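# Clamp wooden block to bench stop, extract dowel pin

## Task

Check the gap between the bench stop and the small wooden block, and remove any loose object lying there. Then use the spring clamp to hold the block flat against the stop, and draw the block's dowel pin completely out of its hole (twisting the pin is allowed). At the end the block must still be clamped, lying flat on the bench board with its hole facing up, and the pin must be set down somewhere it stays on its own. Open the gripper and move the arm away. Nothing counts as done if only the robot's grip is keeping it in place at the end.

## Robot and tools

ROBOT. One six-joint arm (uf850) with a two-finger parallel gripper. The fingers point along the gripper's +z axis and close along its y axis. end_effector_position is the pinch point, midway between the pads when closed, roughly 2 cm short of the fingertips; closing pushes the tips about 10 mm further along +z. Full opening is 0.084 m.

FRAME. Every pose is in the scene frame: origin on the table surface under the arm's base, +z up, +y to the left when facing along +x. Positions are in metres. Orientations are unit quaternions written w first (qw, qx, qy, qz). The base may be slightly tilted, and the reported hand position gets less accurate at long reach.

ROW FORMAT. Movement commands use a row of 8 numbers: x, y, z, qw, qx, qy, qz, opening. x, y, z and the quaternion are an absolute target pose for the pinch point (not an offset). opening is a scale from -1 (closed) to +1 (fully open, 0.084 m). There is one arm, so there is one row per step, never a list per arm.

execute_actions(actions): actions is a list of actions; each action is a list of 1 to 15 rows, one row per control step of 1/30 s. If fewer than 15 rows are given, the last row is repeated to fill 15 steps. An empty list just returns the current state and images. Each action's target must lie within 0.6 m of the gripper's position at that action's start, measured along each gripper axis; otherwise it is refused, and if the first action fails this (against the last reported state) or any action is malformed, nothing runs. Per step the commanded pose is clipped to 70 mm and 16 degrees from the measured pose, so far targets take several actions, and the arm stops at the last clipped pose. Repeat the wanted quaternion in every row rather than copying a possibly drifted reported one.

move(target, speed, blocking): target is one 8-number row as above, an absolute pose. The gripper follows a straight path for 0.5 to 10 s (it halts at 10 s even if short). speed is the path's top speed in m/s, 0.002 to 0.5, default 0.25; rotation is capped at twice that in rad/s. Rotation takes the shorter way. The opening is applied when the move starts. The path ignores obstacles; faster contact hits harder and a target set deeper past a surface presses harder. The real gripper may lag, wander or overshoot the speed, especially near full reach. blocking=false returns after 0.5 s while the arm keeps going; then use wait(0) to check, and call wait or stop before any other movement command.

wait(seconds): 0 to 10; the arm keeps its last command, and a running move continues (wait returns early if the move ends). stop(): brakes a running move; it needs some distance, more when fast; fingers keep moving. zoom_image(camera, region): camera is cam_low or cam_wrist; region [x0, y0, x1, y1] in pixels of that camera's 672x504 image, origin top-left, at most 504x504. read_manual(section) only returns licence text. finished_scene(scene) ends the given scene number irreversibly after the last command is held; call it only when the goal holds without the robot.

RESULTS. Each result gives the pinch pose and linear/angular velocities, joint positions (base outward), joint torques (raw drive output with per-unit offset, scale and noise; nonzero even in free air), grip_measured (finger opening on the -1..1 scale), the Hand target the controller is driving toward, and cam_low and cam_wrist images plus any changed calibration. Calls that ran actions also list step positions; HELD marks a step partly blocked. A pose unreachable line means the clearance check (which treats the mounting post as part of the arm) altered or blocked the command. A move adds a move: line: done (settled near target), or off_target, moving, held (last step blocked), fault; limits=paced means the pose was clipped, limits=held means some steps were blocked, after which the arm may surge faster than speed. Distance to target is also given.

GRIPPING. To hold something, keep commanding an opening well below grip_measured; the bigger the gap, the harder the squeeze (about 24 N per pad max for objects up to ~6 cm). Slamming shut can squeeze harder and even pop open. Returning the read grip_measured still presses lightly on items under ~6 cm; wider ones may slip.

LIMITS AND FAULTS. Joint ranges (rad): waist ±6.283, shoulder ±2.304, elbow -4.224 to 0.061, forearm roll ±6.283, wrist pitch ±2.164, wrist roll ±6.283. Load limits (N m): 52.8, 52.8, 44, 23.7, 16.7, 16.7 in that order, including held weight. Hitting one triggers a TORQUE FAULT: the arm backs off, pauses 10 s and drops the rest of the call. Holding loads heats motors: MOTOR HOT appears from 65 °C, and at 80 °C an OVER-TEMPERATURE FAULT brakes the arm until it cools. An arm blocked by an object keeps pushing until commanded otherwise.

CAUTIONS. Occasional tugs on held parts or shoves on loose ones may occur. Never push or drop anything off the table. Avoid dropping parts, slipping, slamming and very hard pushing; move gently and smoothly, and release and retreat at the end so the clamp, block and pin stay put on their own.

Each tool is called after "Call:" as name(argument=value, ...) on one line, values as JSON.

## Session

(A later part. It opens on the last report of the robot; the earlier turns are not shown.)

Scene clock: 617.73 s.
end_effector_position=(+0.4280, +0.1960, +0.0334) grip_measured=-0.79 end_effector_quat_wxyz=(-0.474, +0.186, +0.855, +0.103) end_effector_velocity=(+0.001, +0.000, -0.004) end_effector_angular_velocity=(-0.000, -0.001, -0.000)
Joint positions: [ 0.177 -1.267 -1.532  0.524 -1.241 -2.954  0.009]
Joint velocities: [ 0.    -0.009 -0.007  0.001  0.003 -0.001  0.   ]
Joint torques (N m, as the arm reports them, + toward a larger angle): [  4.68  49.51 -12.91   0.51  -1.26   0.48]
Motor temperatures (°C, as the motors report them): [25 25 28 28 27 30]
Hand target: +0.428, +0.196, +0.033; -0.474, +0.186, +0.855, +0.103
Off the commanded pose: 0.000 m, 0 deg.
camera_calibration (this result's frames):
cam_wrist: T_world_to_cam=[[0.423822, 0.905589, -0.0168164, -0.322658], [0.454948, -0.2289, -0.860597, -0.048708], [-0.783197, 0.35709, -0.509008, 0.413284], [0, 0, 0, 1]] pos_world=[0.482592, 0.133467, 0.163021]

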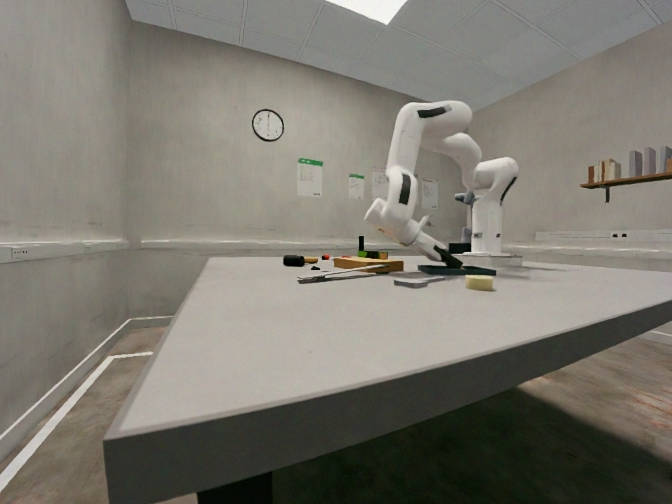

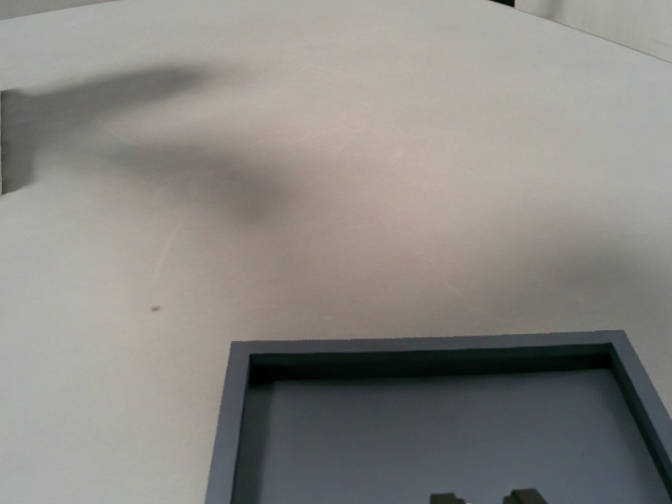

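No contact yet; lower a little more, then release gently.

Call:
execute_actions(actions=[[[0.428,0.196,0.0325,-0.4737,0.1856,0.8547,0.1029,-0.9],[0.428,0.196,0.032,-0.4737,0.1856,0.8547,0.1029,-0.87],[0.428,0.196,0.0315,-0.4737,0.1856,0.8547,0.1029,-0.85],[0.428,0.196,0.0312,-0.4737,0.1856,0.8547,0.1029,-0.83],[0.428,0.196,0.0312,-0.4737,0.1856,0.8547,0.1029,-0.82],[0.428,0.196,0.0312,-0.4737,0.1856,0.8547,0.1029,-0.81],[0.428,0.196,0.0312,-0.4737,0.1856,0.8547,0.1029,-0.8],[0.428,0.196,0.0312,-0.4737,0.1856,0.8547,0.1029,-0.79],[0.428,0.196,0.0312,-0.4737,0.1856,0.8547,0.1029,-0.78],[0.428,0.196,0.0312,-0.4737,0.1856,0.8547,0.1029,-0.77],[0.428,0.196,0.0312,-0.4737,0.1856,0.8547,0.1029,-0.76],[0.428,0.196,0.0312,-0.4737,0.1856,0.8547,0.1029,-0.75],[0.428,0.196,0.0312,-0.4737,0.1856,0.8547,0.1029,-0.74],[0.428,0.196,0.0312,-0.4737,0.1856,0.8547,0.1029,-0.73],[0.428,0.196,0.0312,-0.4737,0.1856,0.8547,0.1029,-0.71]],[[0.428,0.196,0.0312,-0.4737,0.1856,0.8547,0.1029,-0.69],[0.428,0.196,0.0312,-0.4737,0.1856,0.8547,0.1029,-0.67],[0.428,0.196,0.0312,-0.4737,0.1856,0.8547,0.1029,-0.65],[0.428,0.196,0.0312,-0.4737,0.1856,0.8547,0.1029,-0.62],[0.428,0.196,0.0312,-0.4737,0.1856,0.8547,0.1029,-0.58],[0.428,0.196,0.033,-0.4737,0.1856,0.8547,0.1029,-0.5],[0.428,0.196,0.036,-0.4737,0.1856,0.8547,0.1029,-0.5],[0.428,0.196,0.040,-0.4737,0.1856,0.8547,0.1029,-0.5],[0.428,0.196,0.045,-0.4737,0.1856,0.8547,0.1029,-0.5],[0.428,0.196,0.050,-0.4737,0.1856,0.8547,0.1029,-0.5],[0.428,0.196,0.056,-0.4737,0.1856,0.8547,0.1029,-0.5],[0.428,0.196,0.062,-0.4737,0.1856,0.8547,0.1029,-0.5],[0.428,0.196,0.068,-0.4737,0.1856,0.8547,0.1029,-0.5],[0.428,0.196,0.074,-0.4737,0.1856,0.8547,0.1029,-0.5],[0.428,0.196,0.08,-0.4737,0.1856,0.8547,0.1029,-0.5]]])

Call:
move(target=[0.56, 0.10, 0.40, 0, 0.2122, 0.9772, 0, 0], speed=0.45)

Scene clock: 636.43 s.
end_effector_position=(+0.4280, +0.1961, +0.0559) grip_measured=-0.52 end_effector_quat_wxyz=(-0.474, +0.186, +0.855, +0.103) end_effector_velocity=(+0.002, +0.001, +0.152) end_effector_angular_velocity=(+0.001, -0.004, +0.002)
Joint positions: [ 0.178 -1.219 -1.502  0.522 -1.257 -2.944  0.021]
Joint velocities: [ 0.006  0.324  0.193 -0.016 -0.11   0.067  0.   ]
Joint torques (N m, as the arm reports them, + toward a larger angle): [  5.89  52.67 -13.42   0.55  -1.27   0.44]
Motor temperatures (°C, as the motors report them): [25 25 28 28 27 30]
Hand target: +0.428, +0.196, +0.079; -0.474, +0.185, +0.855, +0.103
Off the commanded pose: 0.024 m, 0 deg.
Step readings (end_effector_position; steps 1 to 15: 1st action; 16 to 30: 2nd action):
0: (+0.4280, +0.1960, +0.0330)
1: (+0.4280, +0.1960, +0.0330)
2: (+0.4280, +0.1960, +0.0329)
4: (+0.4280, +0.1960, +0.0325)
8: (+0.4281, +0.1960, +0.0319)
15: (+0.4279, +0.1960, +0.0309)
16: (+0.4279, +0.1960, +0.0309)
17: (+0.4279, +0.1960, +0.0309)
19: (+0.4280, +0.1960, +0.0310)
23: (+0.4278, +0.1960, +0.0322)
30: end_effector_position above
camera_calibration (this result's frames):
cam_wrist: T_world_to_cam=[[0.423653, 0.905669, -0.01679, -0.322295], [0.454892, -0.228744, -0.860668, -0.0293113], [-0.783321, 0.356987, -0.50889, 0.42481], [0, 0, 0, 1]] pos_world=[0.482637, 0.133537, 0.185543]

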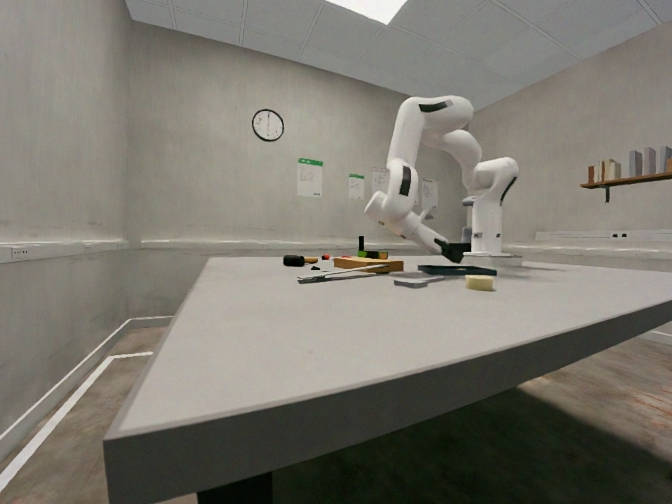

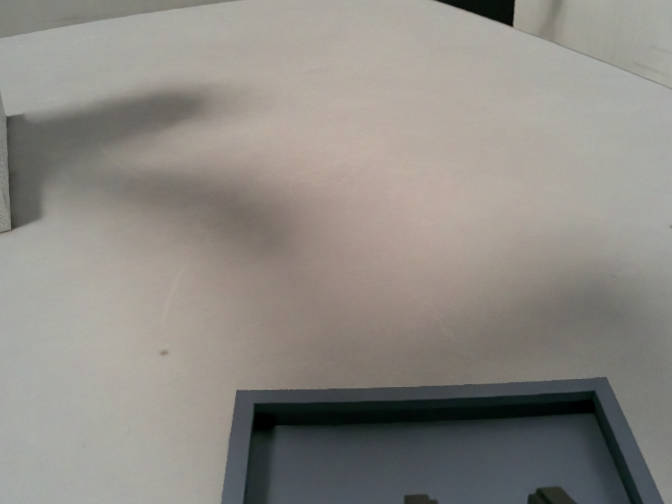

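Scene clock: 638.27 s.
end_effector_position=(+0.5581, +0.0995, +0.4006) grip_measured=-0.01 end_effector_quat_wxyz=(-0.000, +0.213, +0.977, +0.000) end_effector_velocity=(+0.001, -0.000, +0.003) end_effector_angular_velocity=(-0.003, -0.006, +0.001)
Joint positions: [ 0.195 -0.386 -1.318 -0.025 -0.951 -2.499  0.044]
Joint velocities: [ 0.001  0.003 -0.002 -0.005  0.     0.002 -0.   ]
Joint torques (N m, as the arm reports them, + toward a larger angle): [  5.61  34.7  -20.57   1.48   0.26   0.32]
Motor temperatures (°C, as the motors report them): [25 25 28 28 27 30]
Hand target: +0.558, +0.099, +0.401; +0.000, +0.213, +0.977, +0.000
Off the commanded pose: 0.002 m, 0 deg.
move: done
camera_calibration (this result's frames):
cam_wrist: T_world_to_cam=[[0.434454, 0.900694, 0.0000368003, -0.29647], [0.900421, -0.434322, -0.0246425, -0.376984], [-0.0221794, 0.0107392, -0.999696, 0.542908], [0, 0, 0, 1]] pos_world=[0.480288, 0.0974656, 0.533464]

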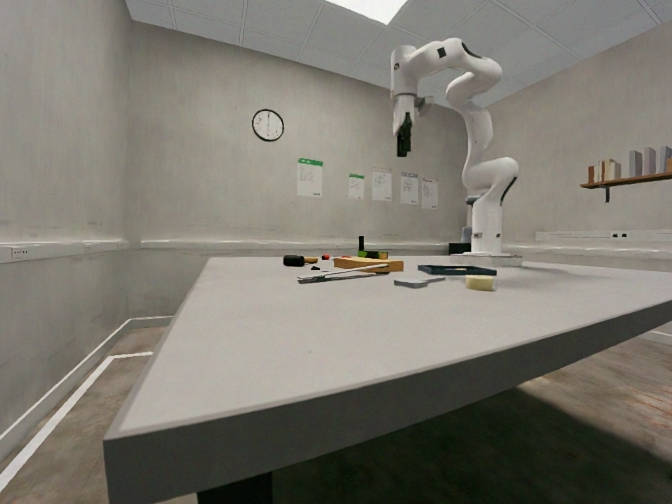

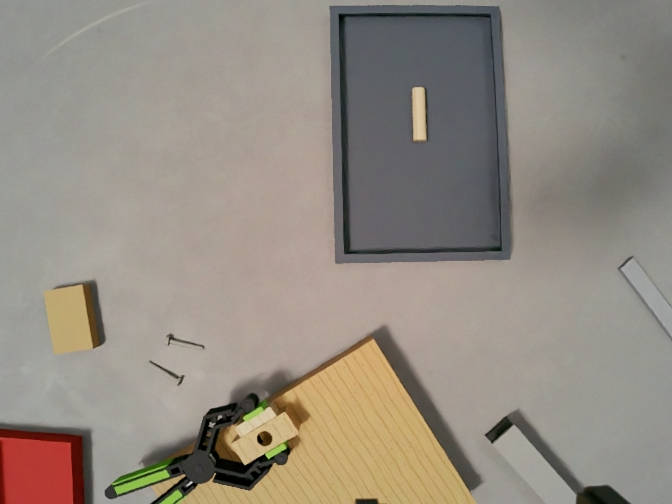

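Call:
zoom_image(camera="cam_low", region=[365, 245, 395, 265])

Call:
zoom_image(camera="cam_wrist", region=[210, 380, 330, 490])

Region (365, 245, 395, 265) of cam_low's 672x504 image, scaled by 16.800, with more detail than that image has.

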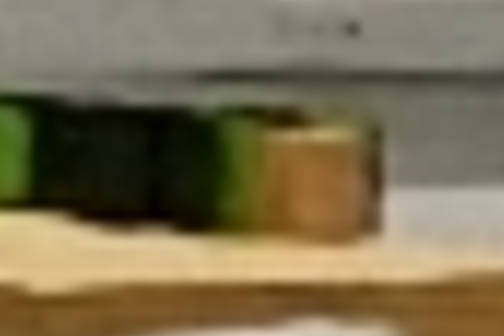

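Region (210, 380, 330, 490) of cam_wrist's 672x504 image, scaled by 4.200, with more detail than that image has; it fills the top 462 rows of this view, and the rest is white.

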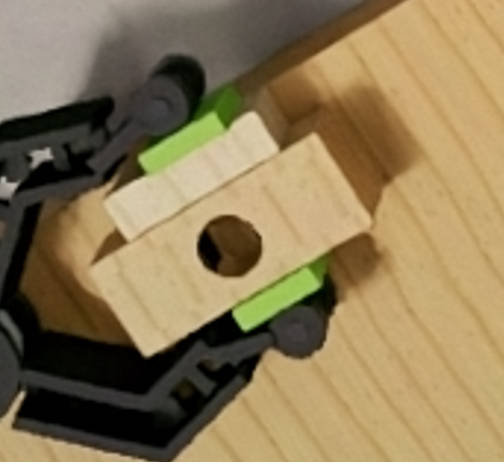

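Call:
execute_actions(actions=[])

Scene clock: 664.17 s.
end_effector_position=(+0.5582, +0.0995, +0.4010) grip_measured=-0.01 end_effector_quat_wxyz=(+0.000, +0.213, +0.977, +0.000) end_effector_velocity=(+0.000, -0.000, -0.000) end_effector_angular_velocity=(-0.000, -0.000, +0.001)
Joint positions: [ 0.195 -0.386 -1.318 -0.026 -0.951 -2.499  0.044]
Joint velocities: [-0.    -0.     0.    -0.     0.    -0.001  0.   ]
Joint torques (N m, as the arm reports them, + toward a larger angle): [  5.89  37.07 -20.99   0.83   0.44   0.2 ]
Motor temperatures (°C, as the motors report them): [25 25 28 28 27 30]
Hand target: +0.558, +0.099, +0.401; +0.000, +0.213, +0.977, +0.000
Off the commanded pose: 0.002 m, 0 deg.
camera_calibration (this result's frames):
cam_wrist: T_world_to_cam=[[0.434403, 0.900719, 0.000129831, -0.296495], [0.900466, -0.434277, -0.0237624, -0.377503], [-0.0213469, 0.0104394, -0.999718, 0.542848], [0, 0, 0, 1]] pos_world=[0.480315, 0.0974509, 0.533763]

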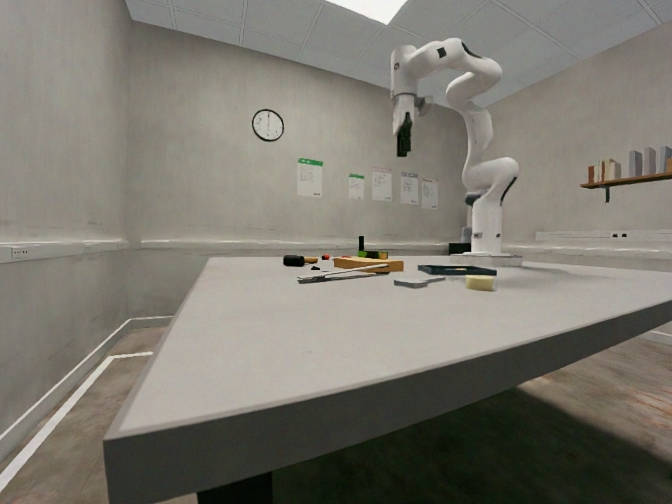

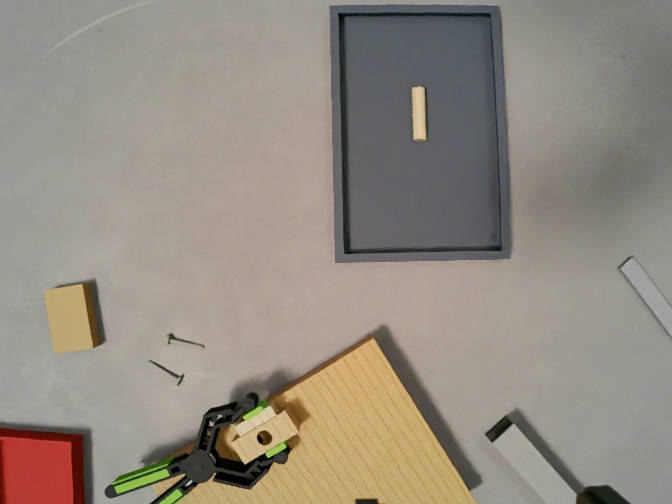

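Call:
finished_scene(scene=1)

The scene is finished: the task was done.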